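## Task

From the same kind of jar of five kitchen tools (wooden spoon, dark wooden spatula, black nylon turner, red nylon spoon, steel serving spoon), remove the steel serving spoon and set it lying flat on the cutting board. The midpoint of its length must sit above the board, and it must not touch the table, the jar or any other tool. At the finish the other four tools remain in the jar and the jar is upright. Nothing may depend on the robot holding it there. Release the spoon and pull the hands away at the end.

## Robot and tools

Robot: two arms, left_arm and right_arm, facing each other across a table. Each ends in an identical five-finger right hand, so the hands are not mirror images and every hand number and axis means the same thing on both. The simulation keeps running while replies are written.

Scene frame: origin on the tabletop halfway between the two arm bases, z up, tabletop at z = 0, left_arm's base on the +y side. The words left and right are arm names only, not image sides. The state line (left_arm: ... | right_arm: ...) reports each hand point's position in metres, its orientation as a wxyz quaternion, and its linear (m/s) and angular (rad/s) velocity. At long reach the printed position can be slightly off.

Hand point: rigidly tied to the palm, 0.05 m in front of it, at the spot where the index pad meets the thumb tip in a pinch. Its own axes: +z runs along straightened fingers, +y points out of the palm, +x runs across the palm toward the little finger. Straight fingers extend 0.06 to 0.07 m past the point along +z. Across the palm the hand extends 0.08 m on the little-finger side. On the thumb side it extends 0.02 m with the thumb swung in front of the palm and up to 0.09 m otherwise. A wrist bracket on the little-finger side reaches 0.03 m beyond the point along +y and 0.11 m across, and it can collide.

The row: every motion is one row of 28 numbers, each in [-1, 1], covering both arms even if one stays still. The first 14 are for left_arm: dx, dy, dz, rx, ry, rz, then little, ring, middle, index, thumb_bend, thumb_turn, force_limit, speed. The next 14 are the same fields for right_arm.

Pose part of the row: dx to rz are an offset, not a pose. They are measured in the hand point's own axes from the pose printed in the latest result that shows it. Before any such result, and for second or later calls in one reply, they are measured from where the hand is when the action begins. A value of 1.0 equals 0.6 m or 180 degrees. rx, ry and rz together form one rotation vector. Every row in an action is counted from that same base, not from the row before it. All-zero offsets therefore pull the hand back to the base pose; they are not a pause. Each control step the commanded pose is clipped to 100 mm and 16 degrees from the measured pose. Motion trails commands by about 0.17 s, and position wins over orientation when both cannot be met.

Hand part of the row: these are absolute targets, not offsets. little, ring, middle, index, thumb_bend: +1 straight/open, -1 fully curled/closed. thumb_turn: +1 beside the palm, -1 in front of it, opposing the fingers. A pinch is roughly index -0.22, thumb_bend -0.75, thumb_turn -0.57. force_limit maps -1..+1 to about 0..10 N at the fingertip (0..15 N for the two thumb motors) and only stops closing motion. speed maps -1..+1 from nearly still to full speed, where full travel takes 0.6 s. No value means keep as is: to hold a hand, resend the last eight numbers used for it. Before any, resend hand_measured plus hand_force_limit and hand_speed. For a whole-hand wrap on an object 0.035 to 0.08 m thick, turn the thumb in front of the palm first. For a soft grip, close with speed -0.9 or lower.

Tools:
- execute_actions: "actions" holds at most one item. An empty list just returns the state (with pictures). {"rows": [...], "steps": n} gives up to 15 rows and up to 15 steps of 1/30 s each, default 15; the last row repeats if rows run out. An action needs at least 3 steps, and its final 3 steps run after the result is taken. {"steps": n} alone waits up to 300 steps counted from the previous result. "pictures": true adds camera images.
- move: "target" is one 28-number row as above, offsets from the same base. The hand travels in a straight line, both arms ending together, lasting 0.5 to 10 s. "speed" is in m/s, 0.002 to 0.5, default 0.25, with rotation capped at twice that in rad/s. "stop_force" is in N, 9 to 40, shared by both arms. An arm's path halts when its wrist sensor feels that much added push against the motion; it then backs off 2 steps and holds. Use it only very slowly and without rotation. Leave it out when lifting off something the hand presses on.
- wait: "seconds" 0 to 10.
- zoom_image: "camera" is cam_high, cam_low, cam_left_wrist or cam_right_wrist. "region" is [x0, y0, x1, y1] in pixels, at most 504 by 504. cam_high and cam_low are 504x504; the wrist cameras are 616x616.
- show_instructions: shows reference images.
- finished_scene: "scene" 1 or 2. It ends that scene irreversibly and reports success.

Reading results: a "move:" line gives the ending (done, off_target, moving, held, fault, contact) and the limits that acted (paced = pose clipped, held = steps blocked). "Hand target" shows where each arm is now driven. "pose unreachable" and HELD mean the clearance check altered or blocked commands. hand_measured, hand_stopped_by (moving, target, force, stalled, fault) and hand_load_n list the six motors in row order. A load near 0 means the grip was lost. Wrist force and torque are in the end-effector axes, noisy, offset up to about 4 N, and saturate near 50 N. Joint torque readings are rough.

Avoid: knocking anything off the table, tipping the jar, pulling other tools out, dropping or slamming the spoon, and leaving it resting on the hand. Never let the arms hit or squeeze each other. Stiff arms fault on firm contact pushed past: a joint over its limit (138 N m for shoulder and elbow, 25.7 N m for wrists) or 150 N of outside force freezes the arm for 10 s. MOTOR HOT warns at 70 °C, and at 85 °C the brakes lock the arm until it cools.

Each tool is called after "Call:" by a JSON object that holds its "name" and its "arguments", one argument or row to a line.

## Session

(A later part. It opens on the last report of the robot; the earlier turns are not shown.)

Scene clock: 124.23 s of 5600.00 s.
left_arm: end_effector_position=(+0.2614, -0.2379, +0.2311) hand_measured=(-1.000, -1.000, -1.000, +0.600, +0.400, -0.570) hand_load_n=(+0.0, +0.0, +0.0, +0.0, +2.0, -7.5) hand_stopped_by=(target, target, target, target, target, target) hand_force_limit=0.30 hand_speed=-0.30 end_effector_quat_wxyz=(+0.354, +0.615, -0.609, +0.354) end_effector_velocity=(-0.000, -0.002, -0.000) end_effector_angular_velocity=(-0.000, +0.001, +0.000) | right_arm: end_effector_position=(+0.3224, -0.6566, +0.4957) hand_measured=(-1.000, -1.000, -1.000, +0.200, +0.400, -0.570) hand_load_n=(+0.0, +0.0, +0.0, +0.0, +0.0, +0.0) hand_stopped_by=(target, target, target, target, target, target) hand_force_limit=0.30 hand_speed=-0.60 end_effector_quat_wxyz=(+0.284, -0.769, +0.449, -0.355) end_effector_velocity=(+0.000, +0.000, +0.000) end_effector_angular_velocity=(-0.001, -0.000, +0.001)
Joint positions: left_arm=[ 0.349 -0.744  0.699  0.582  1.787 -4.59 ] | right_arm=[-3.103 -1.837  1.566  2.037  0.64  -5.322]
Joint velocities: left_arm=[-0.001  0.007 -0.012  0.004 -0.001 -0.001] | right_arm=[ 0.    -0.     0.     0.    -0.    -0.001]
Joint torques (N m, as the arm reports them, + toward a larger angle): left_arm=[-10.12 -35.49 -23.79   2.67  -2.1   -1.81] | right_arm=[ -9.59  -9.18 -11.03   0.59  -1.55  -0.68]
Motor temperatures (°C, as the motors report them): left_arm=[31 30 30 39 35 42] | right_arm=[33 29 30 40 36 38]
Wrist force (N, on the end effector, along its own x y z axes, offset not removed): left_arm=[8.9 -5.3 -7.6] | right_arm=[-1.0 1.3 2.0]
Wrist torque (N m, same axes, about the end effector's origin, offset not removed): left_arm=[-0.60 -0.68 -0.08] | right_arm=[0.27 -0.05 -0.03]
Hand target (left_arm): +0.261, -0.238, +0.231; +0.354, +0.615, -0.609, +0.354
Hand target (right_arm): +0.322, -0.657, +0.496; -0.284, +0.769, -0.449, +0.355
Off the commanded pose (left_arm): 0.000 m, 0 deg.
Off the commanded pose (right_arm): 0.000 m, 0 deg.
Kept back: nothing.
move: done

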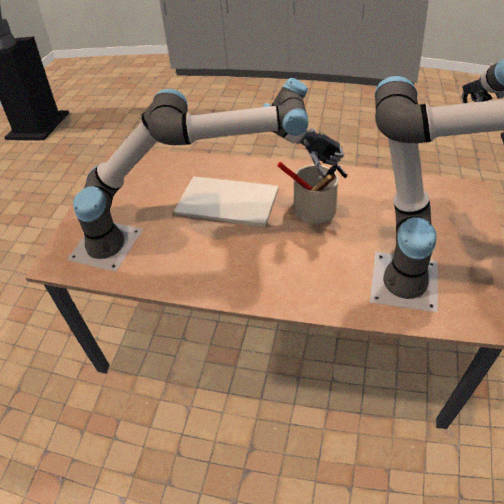

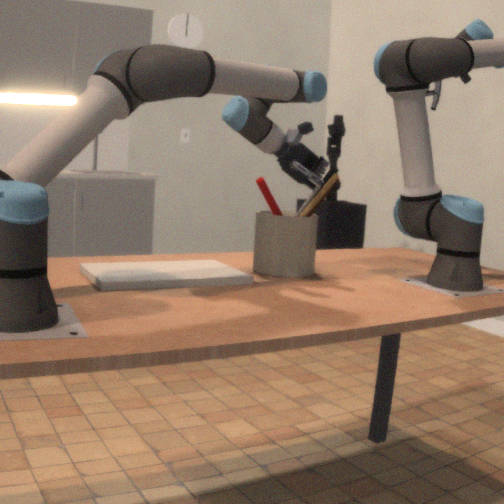

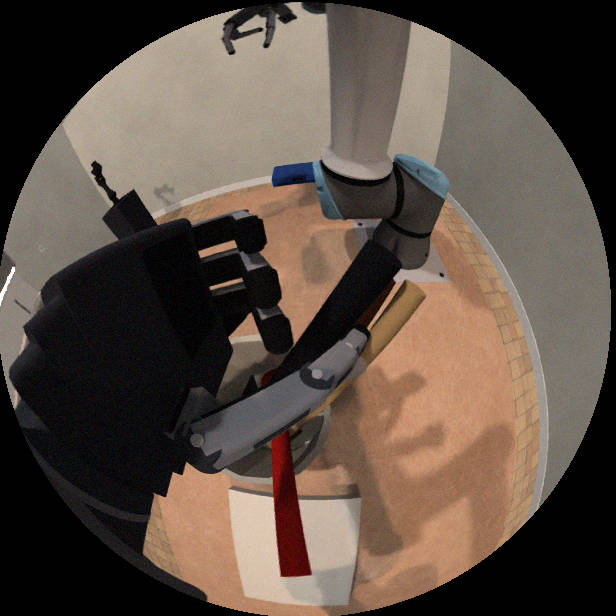

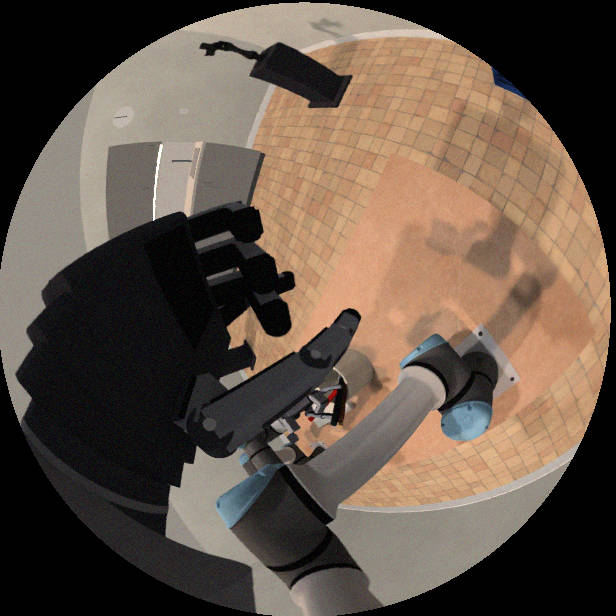

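Call:
{"name": "move", "arguments": {
  "target": [0,-0.07,-0.01,0,0,0,-1,-1,-1,0.6,0.4,-0.57,0.3,-0.3,0,0,0,0,0,0,-1,-1,-1,0.2,0.4,-0.57,0.3,-0.6],
  "speed": 0.03
}}

Call:
{"name": "move", "arguments": {
  "target": [0,0,-0.08,0,0,0,-1,-1,-1,0.6,0.4,-0.57,0.3,-0.3,0,0,0,0,0,0,-1,-1,-1,0.2,0.4,-0.57,0.3,-0.6],
  "speed": 0.03
}}

Call:
{"name": "zoom_image", "arguments": {
  "camera": "cam_left_wrist",
  "region": [200, 170, 500, 470]
}}

Call:
{"name": "zoom_image", "arguments": {
  "camera": "cam_low",
  "region": [220, 100, 380, 260]
}}

Call:
{"name": "zoom_image", "arguments": {
  "camera": "cam_high",
  "region": [250, 110, 370, 230]
}}

Scene clock: 126.27 s of 5600.00 s.
left_arm: end_effector_position=(+0.3030, -0.2324, +0.2338) hand_measured=(-1.000, -1.000, -1.000, +0.600, +0.400, -0.570) hand_load_n=(+0.0, +0.0, +0.0, +0.0, +0.0, +0.0) hand_stopped_by=(target, target, target, target, target, target) hand_force_limit=0.30 hand_speed=-0.30 end_effector_quat_wxyz=(+0.353, +0.615, -0.609, +0.354) end_effector_velocity=(+0.004, +0.001, +0.000) end_effector_angular_velocity=(+0.001, -0.001, +0.001) | right_arm: end_effector_position=(+0.3224, -0.6566, +0.4957) hand_measured=(-1.000, -1.000, -1.000, +0.200, +0.400, -0.570) hand_load_n=(+0.0, +0.0, +0.0, +0.0, +0.0, +0.0) hand_stopped_by=(target, target, target, target, target, target) hand_force_limit=0.30 hand_speed=-0.60 end_effector_quat_wxyz=(+0.284, -0.769, +0.449, -0.355) end_effector_velocity=(+0.000, +0.000, -0.000) end_effector_angular_velocity=(+0.001, +0.000, -0.000)
Joint positions: left_arm=[ 0.412 -0.683  0.581  0.647  1.841 -4.556] | right_arm=[-3.103 -1.837  1.566  2.037  0.64  -5.322]
Joint velocities: left_arm=[ 0.006  0.006 -0.011  0.007  0.004  0.004] | right_arm=[ 0.001 -0.     0.    -0.     0.     0.001]
Joint torques (N m, as the arm reports them, + toward a larger angle): left_arm=[  6.16 -46.8  -30.16   2.19   2.84   2.32] | right_arm=[ -8.98  -8.11 -10.43   0.52  -1.46  -0.57]
Motor temperatures (°C, as the motors report them): left_arm=[31 30 30 39 35 42] | right_arm=[33 29 30 40 36 38]
Wrist force (N, on the end effector, along its own x y z axes, offset not removed): left_arm=[1.7 -1.0 1.0] | right_arm=[1.3 1.6 2.3]
Wrist torque (N m, same axes, about the end effector's origin, offset not removed): left_arm=[-0.16 -0.53 0.14] | right_arm=[0.23 -0.39 0.10]
Hand target (left_arm): +0.303, -0.232, +0.234; +0.353, +0.615, -0.609, +0.354
Hand target (right_arm): +0.322, -0.657, +0.496; -0.284, +0.769, -0.449, +0.355
Off the commanded pose (left_arm): 0.000 m, 0 deg.
Off the commanded pose (right_arm): 0.000 m, 0 deg.
Kept back: nothing.
move: done

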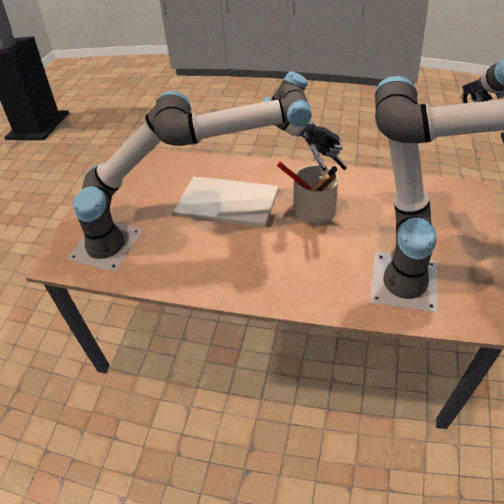

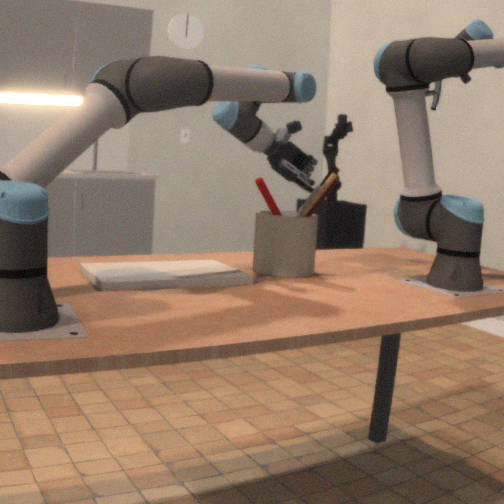

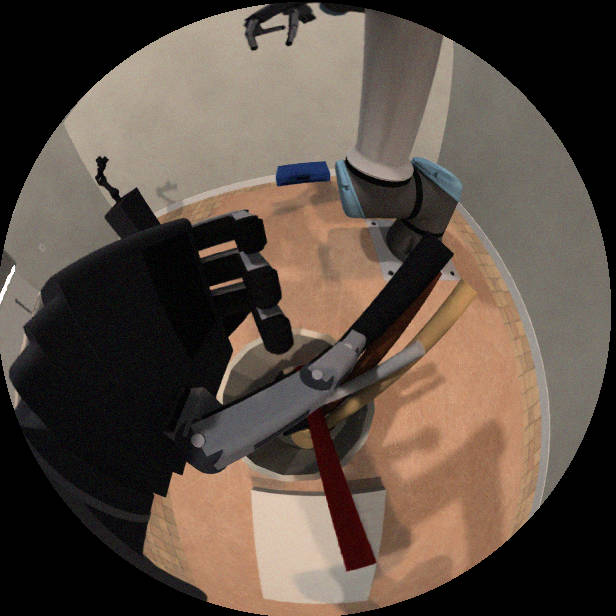

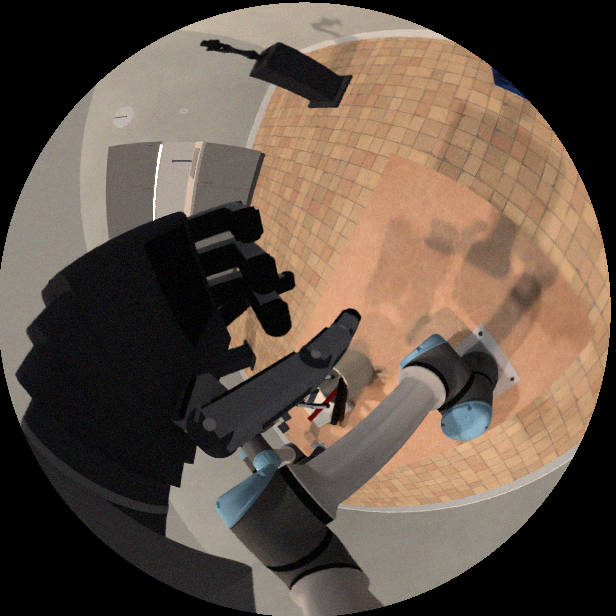

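Scene clock: 128.27 s of 5600.00 s.
left_arm: end_effector_position=(+0.3029, -0.1911, +0.2577) hand_measured=(-1.000, -1.000, -1.000, +0.600, +0.400, -0.570) hand_load_n=(+0.0, +0.0, +0.0, +0.0, +0.0, +0.0) hand_stopped_by=(target, target, target, target, target, target) hand_force_limit=0.30 hand_speed=-0.30 end_effector_quat_wxyz=(+0.353, +0.615, -0.609, +0.354) end_effector_velocity=(-0.000, +0.002, +0.001) end_effector_angular_velocity=(-0.000, -0.002, +0.000) | right_arm: end_effector_position=(+0.3224, -0.6566, +0.4957) hand_measured=(-1.000, -1.000, -1.000, +0.200, +0.400, -0.570) hand_load_n=(+0.0, +0.0, +0.0, +0.0, +0.0, +0.0) hand_stopped_by=(target, target, target, target, target, target) hand_force_limit=0.30 hand_speed=-0.60 end_effector_quat_wxyz=(+0.284, -0.769, +0.449, -0.355) end_effector_velocity=(+0.000, -0.000, +0.000) end_effector_angular_velocity=(+0.000, -0.002, -0.002)
Joint positions: left_arm=[ 0.432 -0.813  0.753  0.607  1.858 -4.545] | right_arm=[-3.103 -1.837  1.566  2.037  0.64  -5.322]
Joint velocities: left_arm=[ 0.    -0.007  0.009 -0.003 -0.001  0.001] | right_arm=[-0.001 -0.    -0.     0.    -0.003  0.   ]
Joint torques (N m, as the arm reports them, + toward a larger angle): left_arm=[  7.04 -65.39 -14.36  -2.76   2.54   2.25] | right_arm=[ -9.43  -8.33 -11.02   0.66  -1.5   -0.66]
Motor temperatures (°C, as the motors report them): left_arm=[31 30 30 39 35 42] | right_arm=[33 29 30 40 36 38]
Wrist force (N, on the end effector, along its own x y z axes, offset not removed): left_arm=[0.7 -1.5 1.3] | right_arm=[2.4 2.7 1.8]
Wrist torque (N m, same axes, about the end effector's origin, offset not removed): left_arm=[-0.25 -0.36 0.21] | right_arm=[0.45 -0.60 0.11]
Hand target (left_arm): +0.303, -0.191, +0.258; +0.353, +0.615, -0.609, +0.354
Hand target (right_arm): +0.322, -0.657, +0.496; -0.284, +0.769, -0.449, +0.355
Off the commanded pose (left_arm): 0.000 m, 0 deg.
Off the commanded pose (right_arm): 0.000 m, 0 deg.
Kept back: nothing.
move: done

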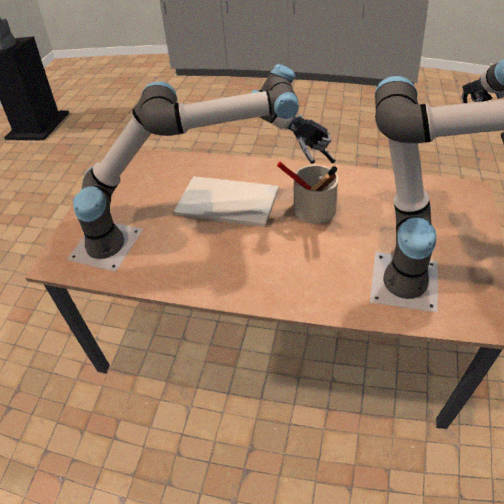

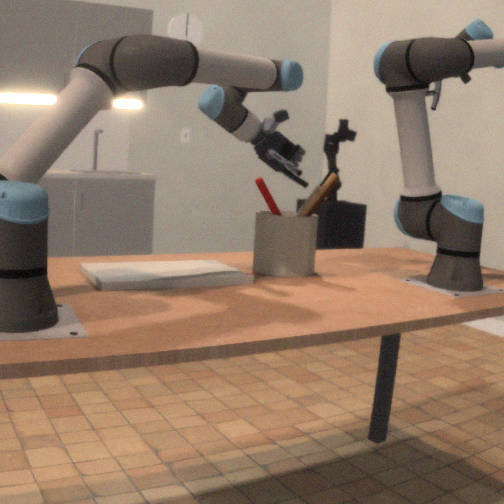

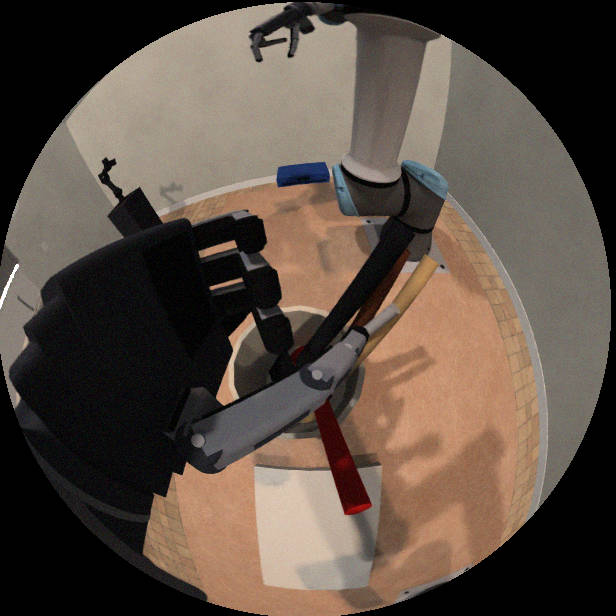

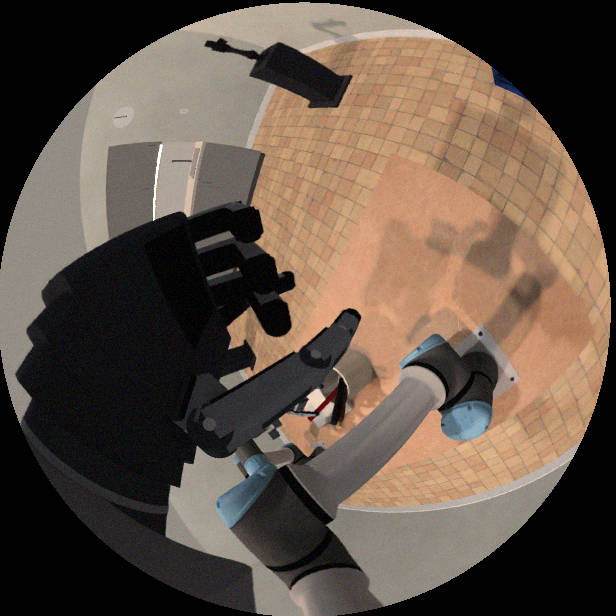

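Region (200, 170, 500, 470) of cam_left_wrist's 616x616 image, scaled by 1.680, with more detail than that image has.

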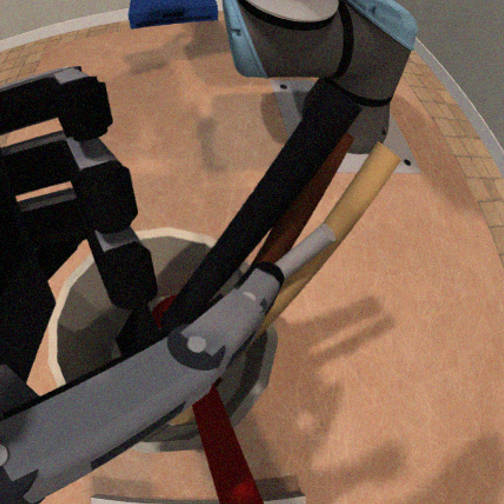

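Region (220, 100, 380, 260) of cam_low's 504x504 image, scaled by 3.150, with more detail than that image has.

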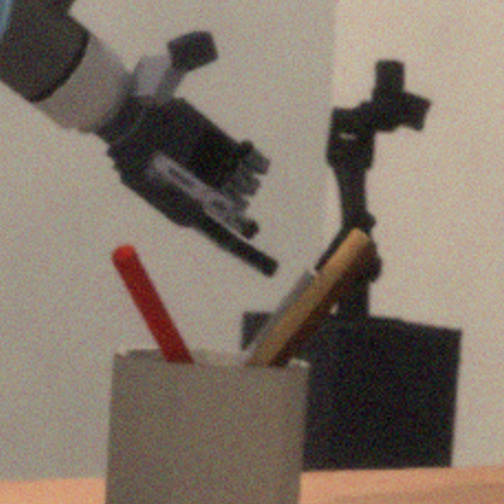

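Region (250, 110, 370, 230) of cam_high's 504x504 image, scaled by 4.200, with more detail than that image has.

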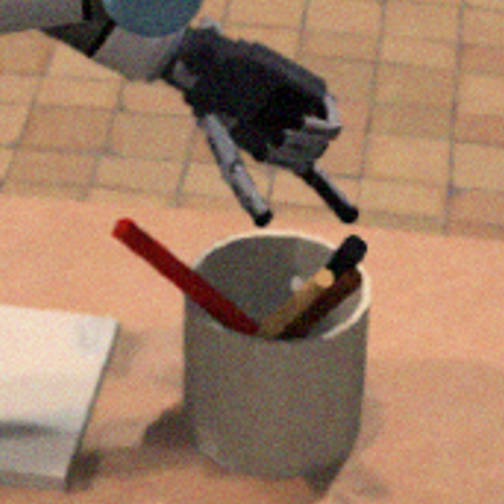

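Call:
{"name": "move", "arguments": {
  "target": [-0.025,0.06,0,0,0,0,-1,-1,-1,0.6,0.4,-0.57,0.3,-0.3,0,0,0,0,0,0,-1,-1,-1,0.2,0.4,-0.57,0.3,-0.6],
  "speed": 0.04
}}

Call:
{"name": "move", "arguments": {
  "target": [0,0,0.05,0,0,0,-1,-1,-1,0.6,0.4,-0.57,0.3,-0.3,0,0,0,0,0,0,-1,-1,-1,0.2,0.4,-0.57,0.3,-0.6],
  "speed": 0.03
}}

Call:
{"name": "zoom_image", "arguments": {
  "camera": "cam_left_wrist",
  "region": [150, 120, 450, 420]
}}

Call:
{"name": "zoom_image", "arguments": {
  "camera": "cam_low",
  "region": [220, 100, 380, 260]
}}

Call:
{"name": "zoom_image", "arguments": {
  "camera": "cam_high",
  "region": [250, 110, 370, 230]
}}

Scene clock: 129.90 s of 5600.00 s.
left_arm: end_effector_position=(+0.2670, -0.1839, +0.2450) hand_measured=(-1.000, -1.000, -1.000, +0.600, +0.400, -0.570) hand_load_n=(+0.0, +0.0, +0.0, +0.0, +0.0, +0.0) hand_stopped_by=(target, target, target, target, target, target) hand_force_limit=0.30 hand_speed=-0.30 end_effector_quat_wxyz=(+0.353, +0.615, -0.609, +0.354) end_effector_velocity=(-0.003, +0.000, -0.002) end_effector_angular_velocity=(+0.001, +0.001, -0.002) | right_arm: end_effector_position=(+0.3224, -0.6566, +0.4957) hand_measured=(-1.000, -1.000, -1.000, +0.200, +0.400, -0.570) hand_load_n=(+0.0, +0.0, +0.0, +0.0, +0.0, +0.0) hand_stopped_by=(target, target, target, target, target, target) hand_force_limit=0.30 hand_speed=-0.60 end_effector_quat_wxyz=(+0.284, -0.769, +0.449, -0.355) end_effector_velocity=(+0.000, +0.000, -0.000) end_effector_angular_velocity=(+0.001, -0.000, +0.000)
Joint positions: left_arm=[ 0.381 -0.893  0.923  0.511  1.814 -4.573] | right_arm=[-3.103 -1.837  1.566  2.037  0.64  -5.322]
Joint velocities: left_arm=[-0.005 -0.004  0.012 -0.008 -0.002 -0.003] | right_arm=[ 0.     0.     0.001 -0.    -0.     0.   ]
Joint torques (N m, as the arm reports them, + toward a larger angle): left_arm=[ -7.49 -61.31 -15.43  -2.54  -1.71  -2.3 ] | right_arm=[ -9.07  -9.26 -11.28   0.6   -1.53  -0.55]
Motor temperatures (°C, as the motors report them): left_arm=[31 30 30 39 35 42] | right_arm=[33 29 30 40 36 38]
Wrist force (N, on the end effector, along its own x y z axes, offset not removed): left_arm=[0.1 -0.5 1.2] | right_arm=[0.4 1.5 3.7]
Wrist torque (N m, same axes, about the end effector's origin, offset not removed): left_arm=[-0.13 -0.32 0.08] | right_arm=[0.22 -0.34 -0.01]
Hand target (left_arm): +0.267, -0.184, +0.245; +0.354, +0.615, -0.609, +0.354
Hand target (right_arm): +0.322, -0.657, +0.496; -0.284, +0.769, -0.449, +0.355
Off the commanded pose (left_arm): 0.000 m, 0 deg.
Off the commanded pose (right_arm): 0.000 m, 0 deg.
Kept back: nothing.
move: done

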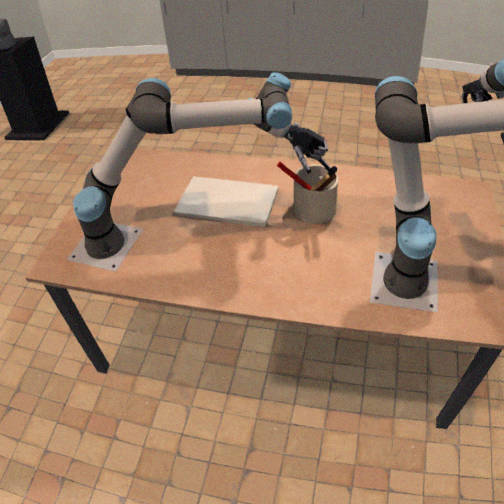

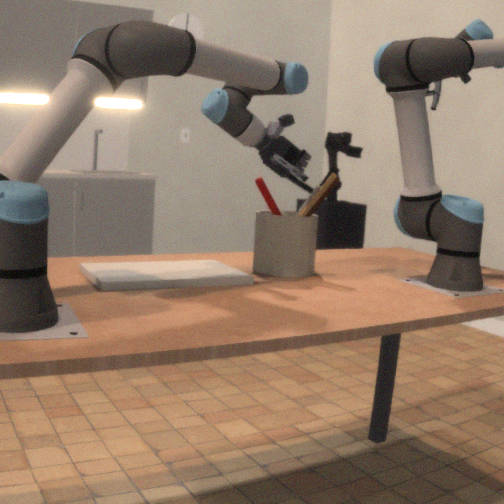

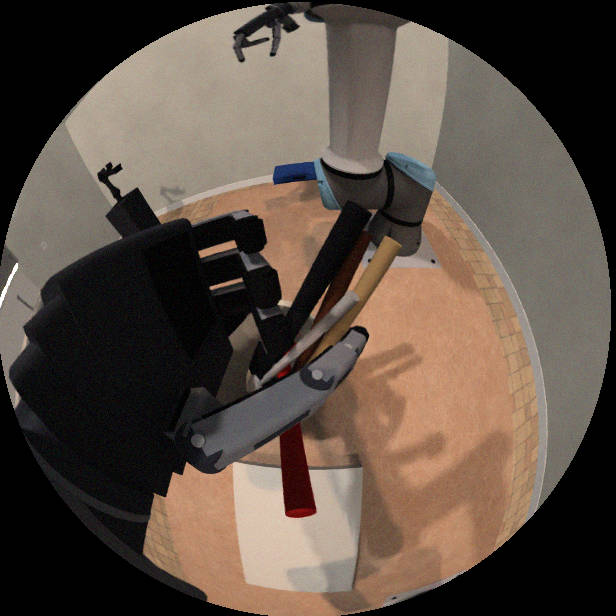

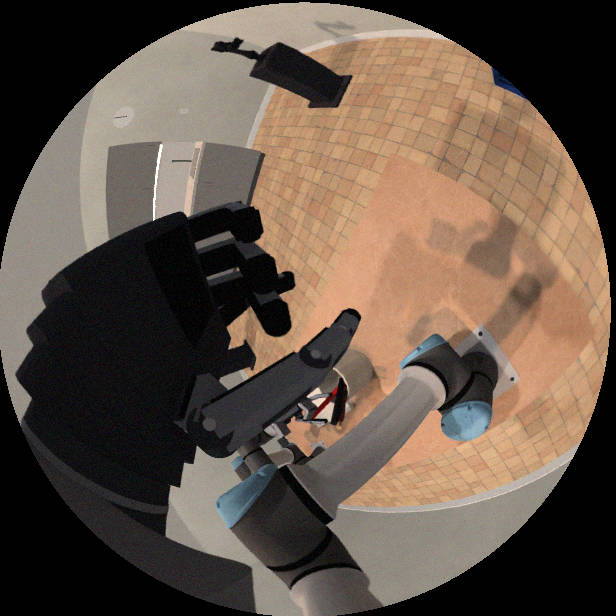

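Scene clock: 131.30 s of 5600.00 s.
left_arm: end_effector_position=(+0.2671, -0.2096, +0.2301) hand_measured=(-1.000, -1.000, -1.000, +0.600, +0.400, -0.570) hand_load_n=(+0.0, +0.0, +0.0, +0.0, +0.0, +0.0) hand_stopped_by=(target, target, target, target, target, target) hand_force_limit=0.30 hand_speed=-0.30 end_effector_quat_wxyz=(+0.354, +0.615, -0.609, +0.354) end_effector_velocity=(+0.000, -0.002, +0.000) end_effector_angular_velocity=(-0.001, +0.001, +0.000) | right_arm: end_effector_position=(+0.3224, -0.6566, +0.4957) hand_measured=(-1.000, -1.000, -1.000, +0.200, +0.400, -0.570) hand_load_n=(+0.0, +0.0, +0.0, +0.0, +0.0, +0.0) hand_stopped_by=(target, target, target, target, target, target) hand_force_limit=0.30 hand_speed=-0.60 end_effector_quat_wxyz=(+0.284, -0.769, +0.449, -0.355) end_effector_velocity=(+0.000, +0.000, -0.000) end_effector_angular_velocity=(+0.002, +0.000, -0.000)
Joint positions: left_arm=[ 0.37  -0.822  0.839  0.522  1.804 -4.579] | right_arm=[-3.103 -1.837  1.566  2.037  0.64  -5.322]
Joint velocities: left_arm=[-0.001  0.005 -0.009  0.003 -0.    -0.001] | right_arm=[ 0.001  0.     0.    -0.     0.     0.002]
Joint torques (N m, as the arm reports them, + toward a larger angle): left_arm=[ -7.82 -42.07 -30.22   2.44  -1.89  -2.23] | right_arm=[ -9.04  -8.98 -11.34   0.69  -1.56  -0.66]
Motor temperatures (°C, as the motors report them): left_arm=[31 30 30 39 35 42] | right_arm=[33 29 30 40 36 38]
Wrist force (N, on the end effector, along its own x y z axes, offset not removed): left_arm=[0.8 -0.7 0.7] | right_arm=[2.2 2.6 2.8]
Wrist torque (N m, same axes, about the end effector's origin, offset not removed): left_arm=[-0.16 -0.42 0.14] | right_arm=[0.43 -0.63 0.26]
Hand target (left_arm): +0.267, -0.210, +0.230; +0.354, +0.615, -0.609, +0.354
Hand target (right_arm): +0.322, -0.657, +0.496; -0.284, +0.769, -0.449, +0.355
Off the commanded pose (left_arm): 0.000 m, 0 deg.
Off the commanded pose (right_arm): 0.000 m, 0 deg.
Kept back: nothing.
move: done

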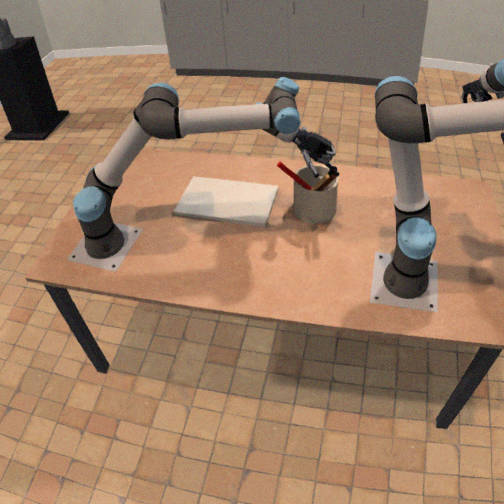

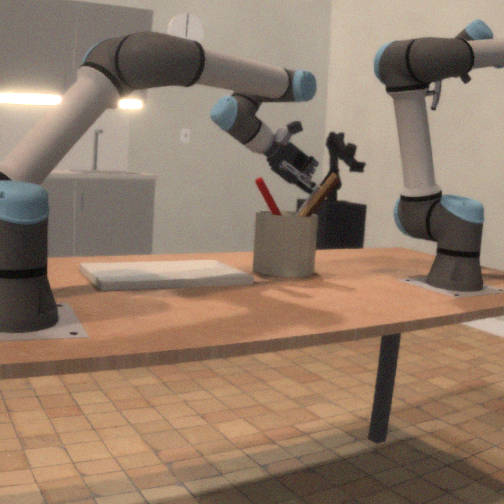

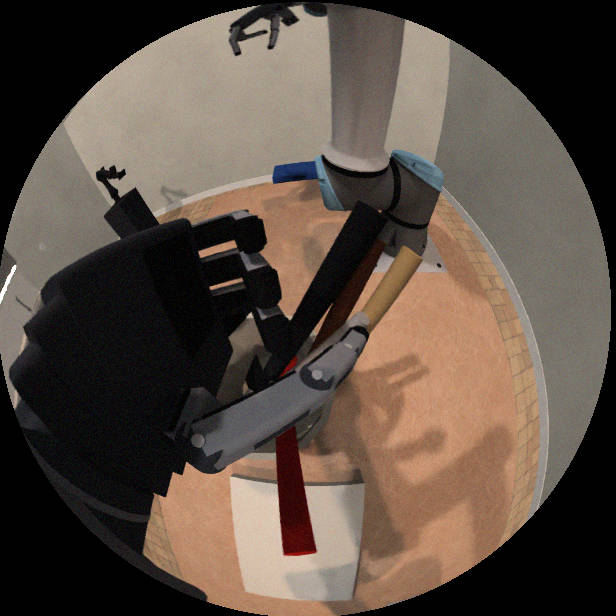

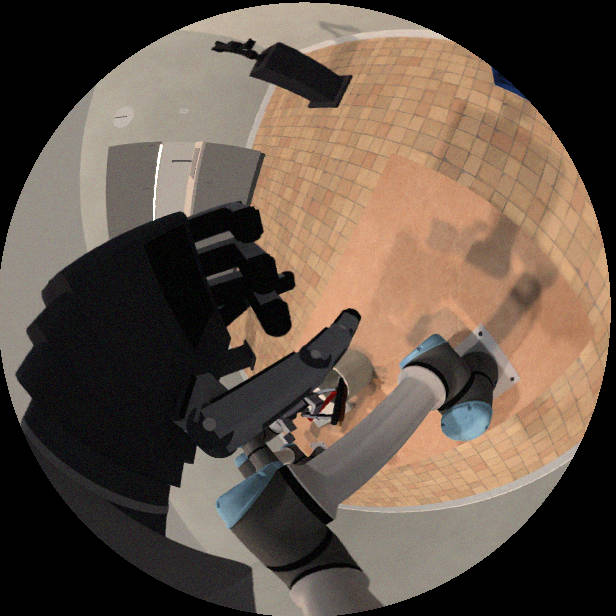

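Region (150, 120, 450, 420) of cam_left_wrist's 616x616 image, scaled by 1.680, with more detail than that image has.

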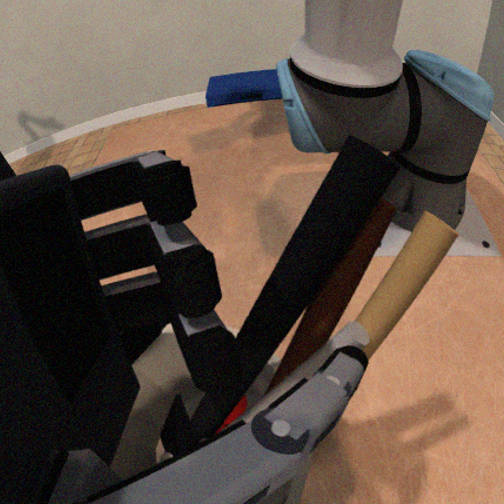

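Region (220, 100, 380, 260) of cam_low's 504x504 image, scaled by 3.150, with more detail than that image has.

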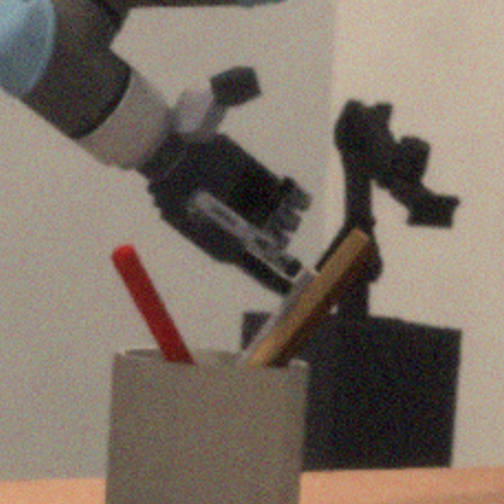

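Region (250, 110, 370, 230) of cam_high's 504x504 image, scaled by 4.200, with more detail than that image has.

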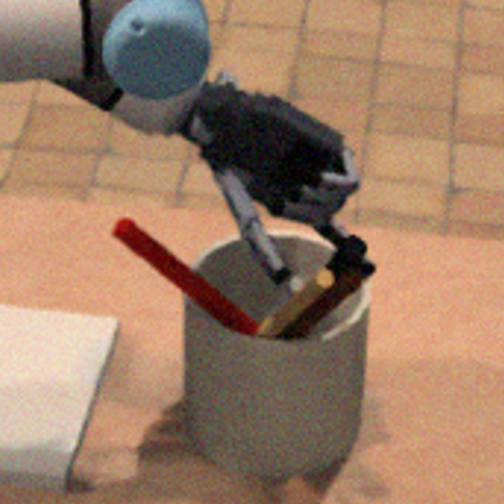

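Call:
{"name": "execute_actions", "arguments": {
  "actions": []
}}

Scene clock: 131.57 s of 5600.00 s.
left_arm: end_effector_position=(+0.2672, -0.2099, +0.2300) hand_measured=(-1.000, -1.000, -1.000, +0.600, +0.400, -0.570) hand_load_n=(+0.0, +0.0, +0.0, +0.0, +0.0, +0.0) hand_stopped_by=(target, target, target, target, target, target) hand_force_limit=0.30 hand_speed=-0.30 end_effector_quat_wxyz=(+0.354, +0.615, -0.609, +0.354) end_effector_velocity=(-0.000, -0.000, -0.001) end_effector_angular_velocity=(+0.001, -0.000, -0.001) | right_arm: end_effector_position=(+0.3224, -0.6566, +0.4957) hand_measured=(-1.000, -1.000, -1.000, +0.200, +0.400, -0.570) hand_load_n=(+0.0, +0.0, +0.0, +0.0, +0.0, +0.0) hand_stopped_by=(target, target, target, target, target, target) hand_force_limit=0.30 hand_speed=-0.60 end_effector_quat_wxyz=(+0.284, -0.769, +0.449, -0.355) end_effector_velocity=(-0.000, -0.001, +0.000) end_effector_angular_velocity=(-0.001, -0.000, -0.002)
Joint positions: left_arm=[ 0.37  -0.821  0.838  0.523  1.804 -4.579] | right_arm=[-3.103 -1.837  1.566  2.037  0.64  -5.322]
Joint velocities: left_arm=[-0.     0.002 -0.001  0.     0.     0.001] | right_arm=[-0.003 -0.    -0.     0.    -0.    -0.001]
Joint torques (N m, as the arm reports them, + toward a larger angle): left_arm=[ -7.25 -42.28 -30.69   2.34  -1.9   -2.26] | right_arm=[ -9.68  -8.57 -11.77   0.46  -1.64  -0.62]
Motor temperatures (°C, as the motors report them): left_arm=[31 30 30 39 35 42] | right_arm=[33 29 30 40 36 38]
Wrist force (N, on the end effector, along its own x y z axes, offset not removed): left_arm=[-0.3 -1.8 0.6] | right_arm=[0.9 1.4 2.7]
Wrist torque (N m, same axes, about the end effector's origin, offset not removed): left_arm=[-0.26 -0.15 0.03] | right_arm=[0.21 -0.46 0.02]
Hand target (left_arm): +0.267, -0.210, +0.230; +0.354, +0.615, -0.609, +0.354
Hand target (right_arm): +0.322, -0.657, +0.496; -0.284, +0.769, -0.449, +0.355
Off the commanded pose (left_arm): 0.000 m, 0 deg.
Off the commanded pose (right_arm): 0.000 m, 0 deg.
Kept back: nothing.
Steps of this call (steps 1 to 8: nothing new was sent). Readings (end_effector_position | what the end effector reports):
1: left_arm (+0.2671, -0.2097, +0.2301) | right_arm (+0.3224, -0.6566, +0.4957) | left_arm hand_measured=(-1.000, -1.000, -1.000, +0.600, +0.400, -0.570) hand_load_n=(+0.0, +0.0, +0.0, +0.0, +0.0, +0.0) hand_stopped_by=(target, target, target, target, target, target) hand_force_limit=0.30 hand_speed=-0.30 | right_arm hand_measured=(-1.000, -1.000, -1.000, +0.200, +0.400, -0.570) hand_load_n=(+0.0, +0.0, +0.0, +0.0, +0.0, +0.0) hand_stopped_by=(target, target, target, target, target, target) hand_force_limit=0.30 hand_speed=-0.60
2: left_arm (+0.2671, -0.2097, +0.2301) | right_arm (+0.3224, -0.6566, +0.4957) | left_arm hand_measured=(-1.000, -1.000, -1.000, +0.600, +0.400, -0.570) hand_load_n=(+0.0, +0.0, +0.0, +0.0, +0.0, +0.0) hand_stopped_by=(target, target, target, target, target, target) hand_force_limit=0.30 hand_speed=-0.30 | right_arm hand_measured=(-1.000, -1.000, -1.000, +0.200, +0.400, -0.570) hand_load_n=(+0.0, +0.0, +0.0, +0.0, +0.0, +0.0) hand_stopped_by=(target, target, target, target, target, target) hand_force_limit=0.30 hand_speed=-0.60
4: left_arm (+0.2671, -0.2098, +0.2300) | right_arm (+0.3224, -0.6566, +0.4957) | left_arm hand_measured=(-1.000, -1.000, -1.000, +0.600, +0.400, -0.570) hand_load_n=(+0.0, +0.0, +0.0, +0.0, +0.0, +0.0) hand_stopped_by=(target, target, target, target, target, target) hand_force_limit=0.30 hand_speed=-0.30 | right_arm hand_measured=(-1.000, -1.000, -1.000, +0.200, +0.400, -0.570) hand_load_n=(+0.0, +0.0, +0.0, +0.0, +0.0, +0.0) hand_stopped_by=(target, target, target, target, target, target) hand_force_limit=0.30 hand_speed=-0.60
8: the state above

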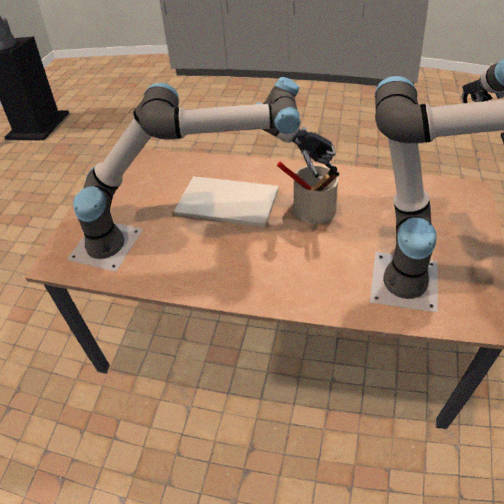

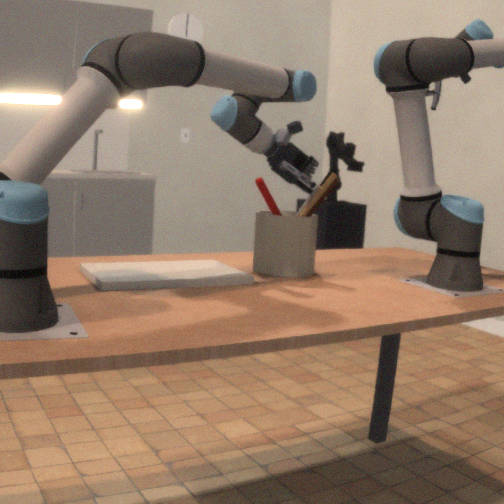

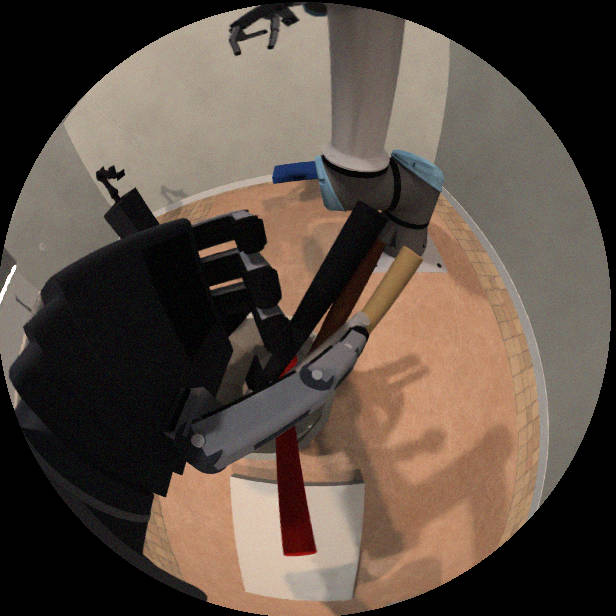

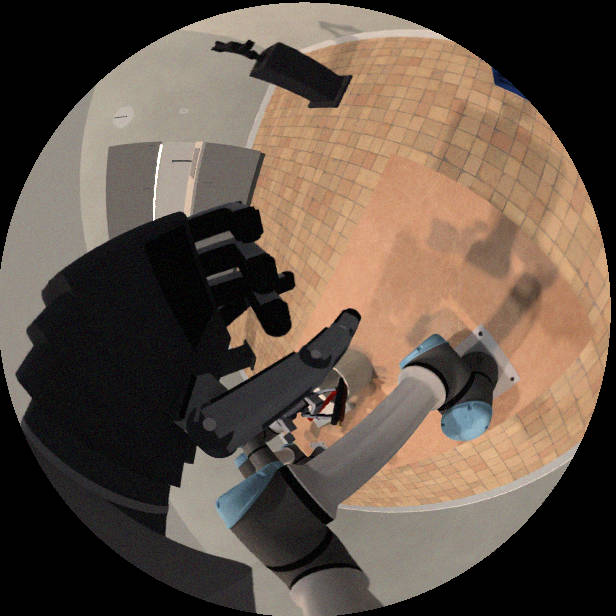

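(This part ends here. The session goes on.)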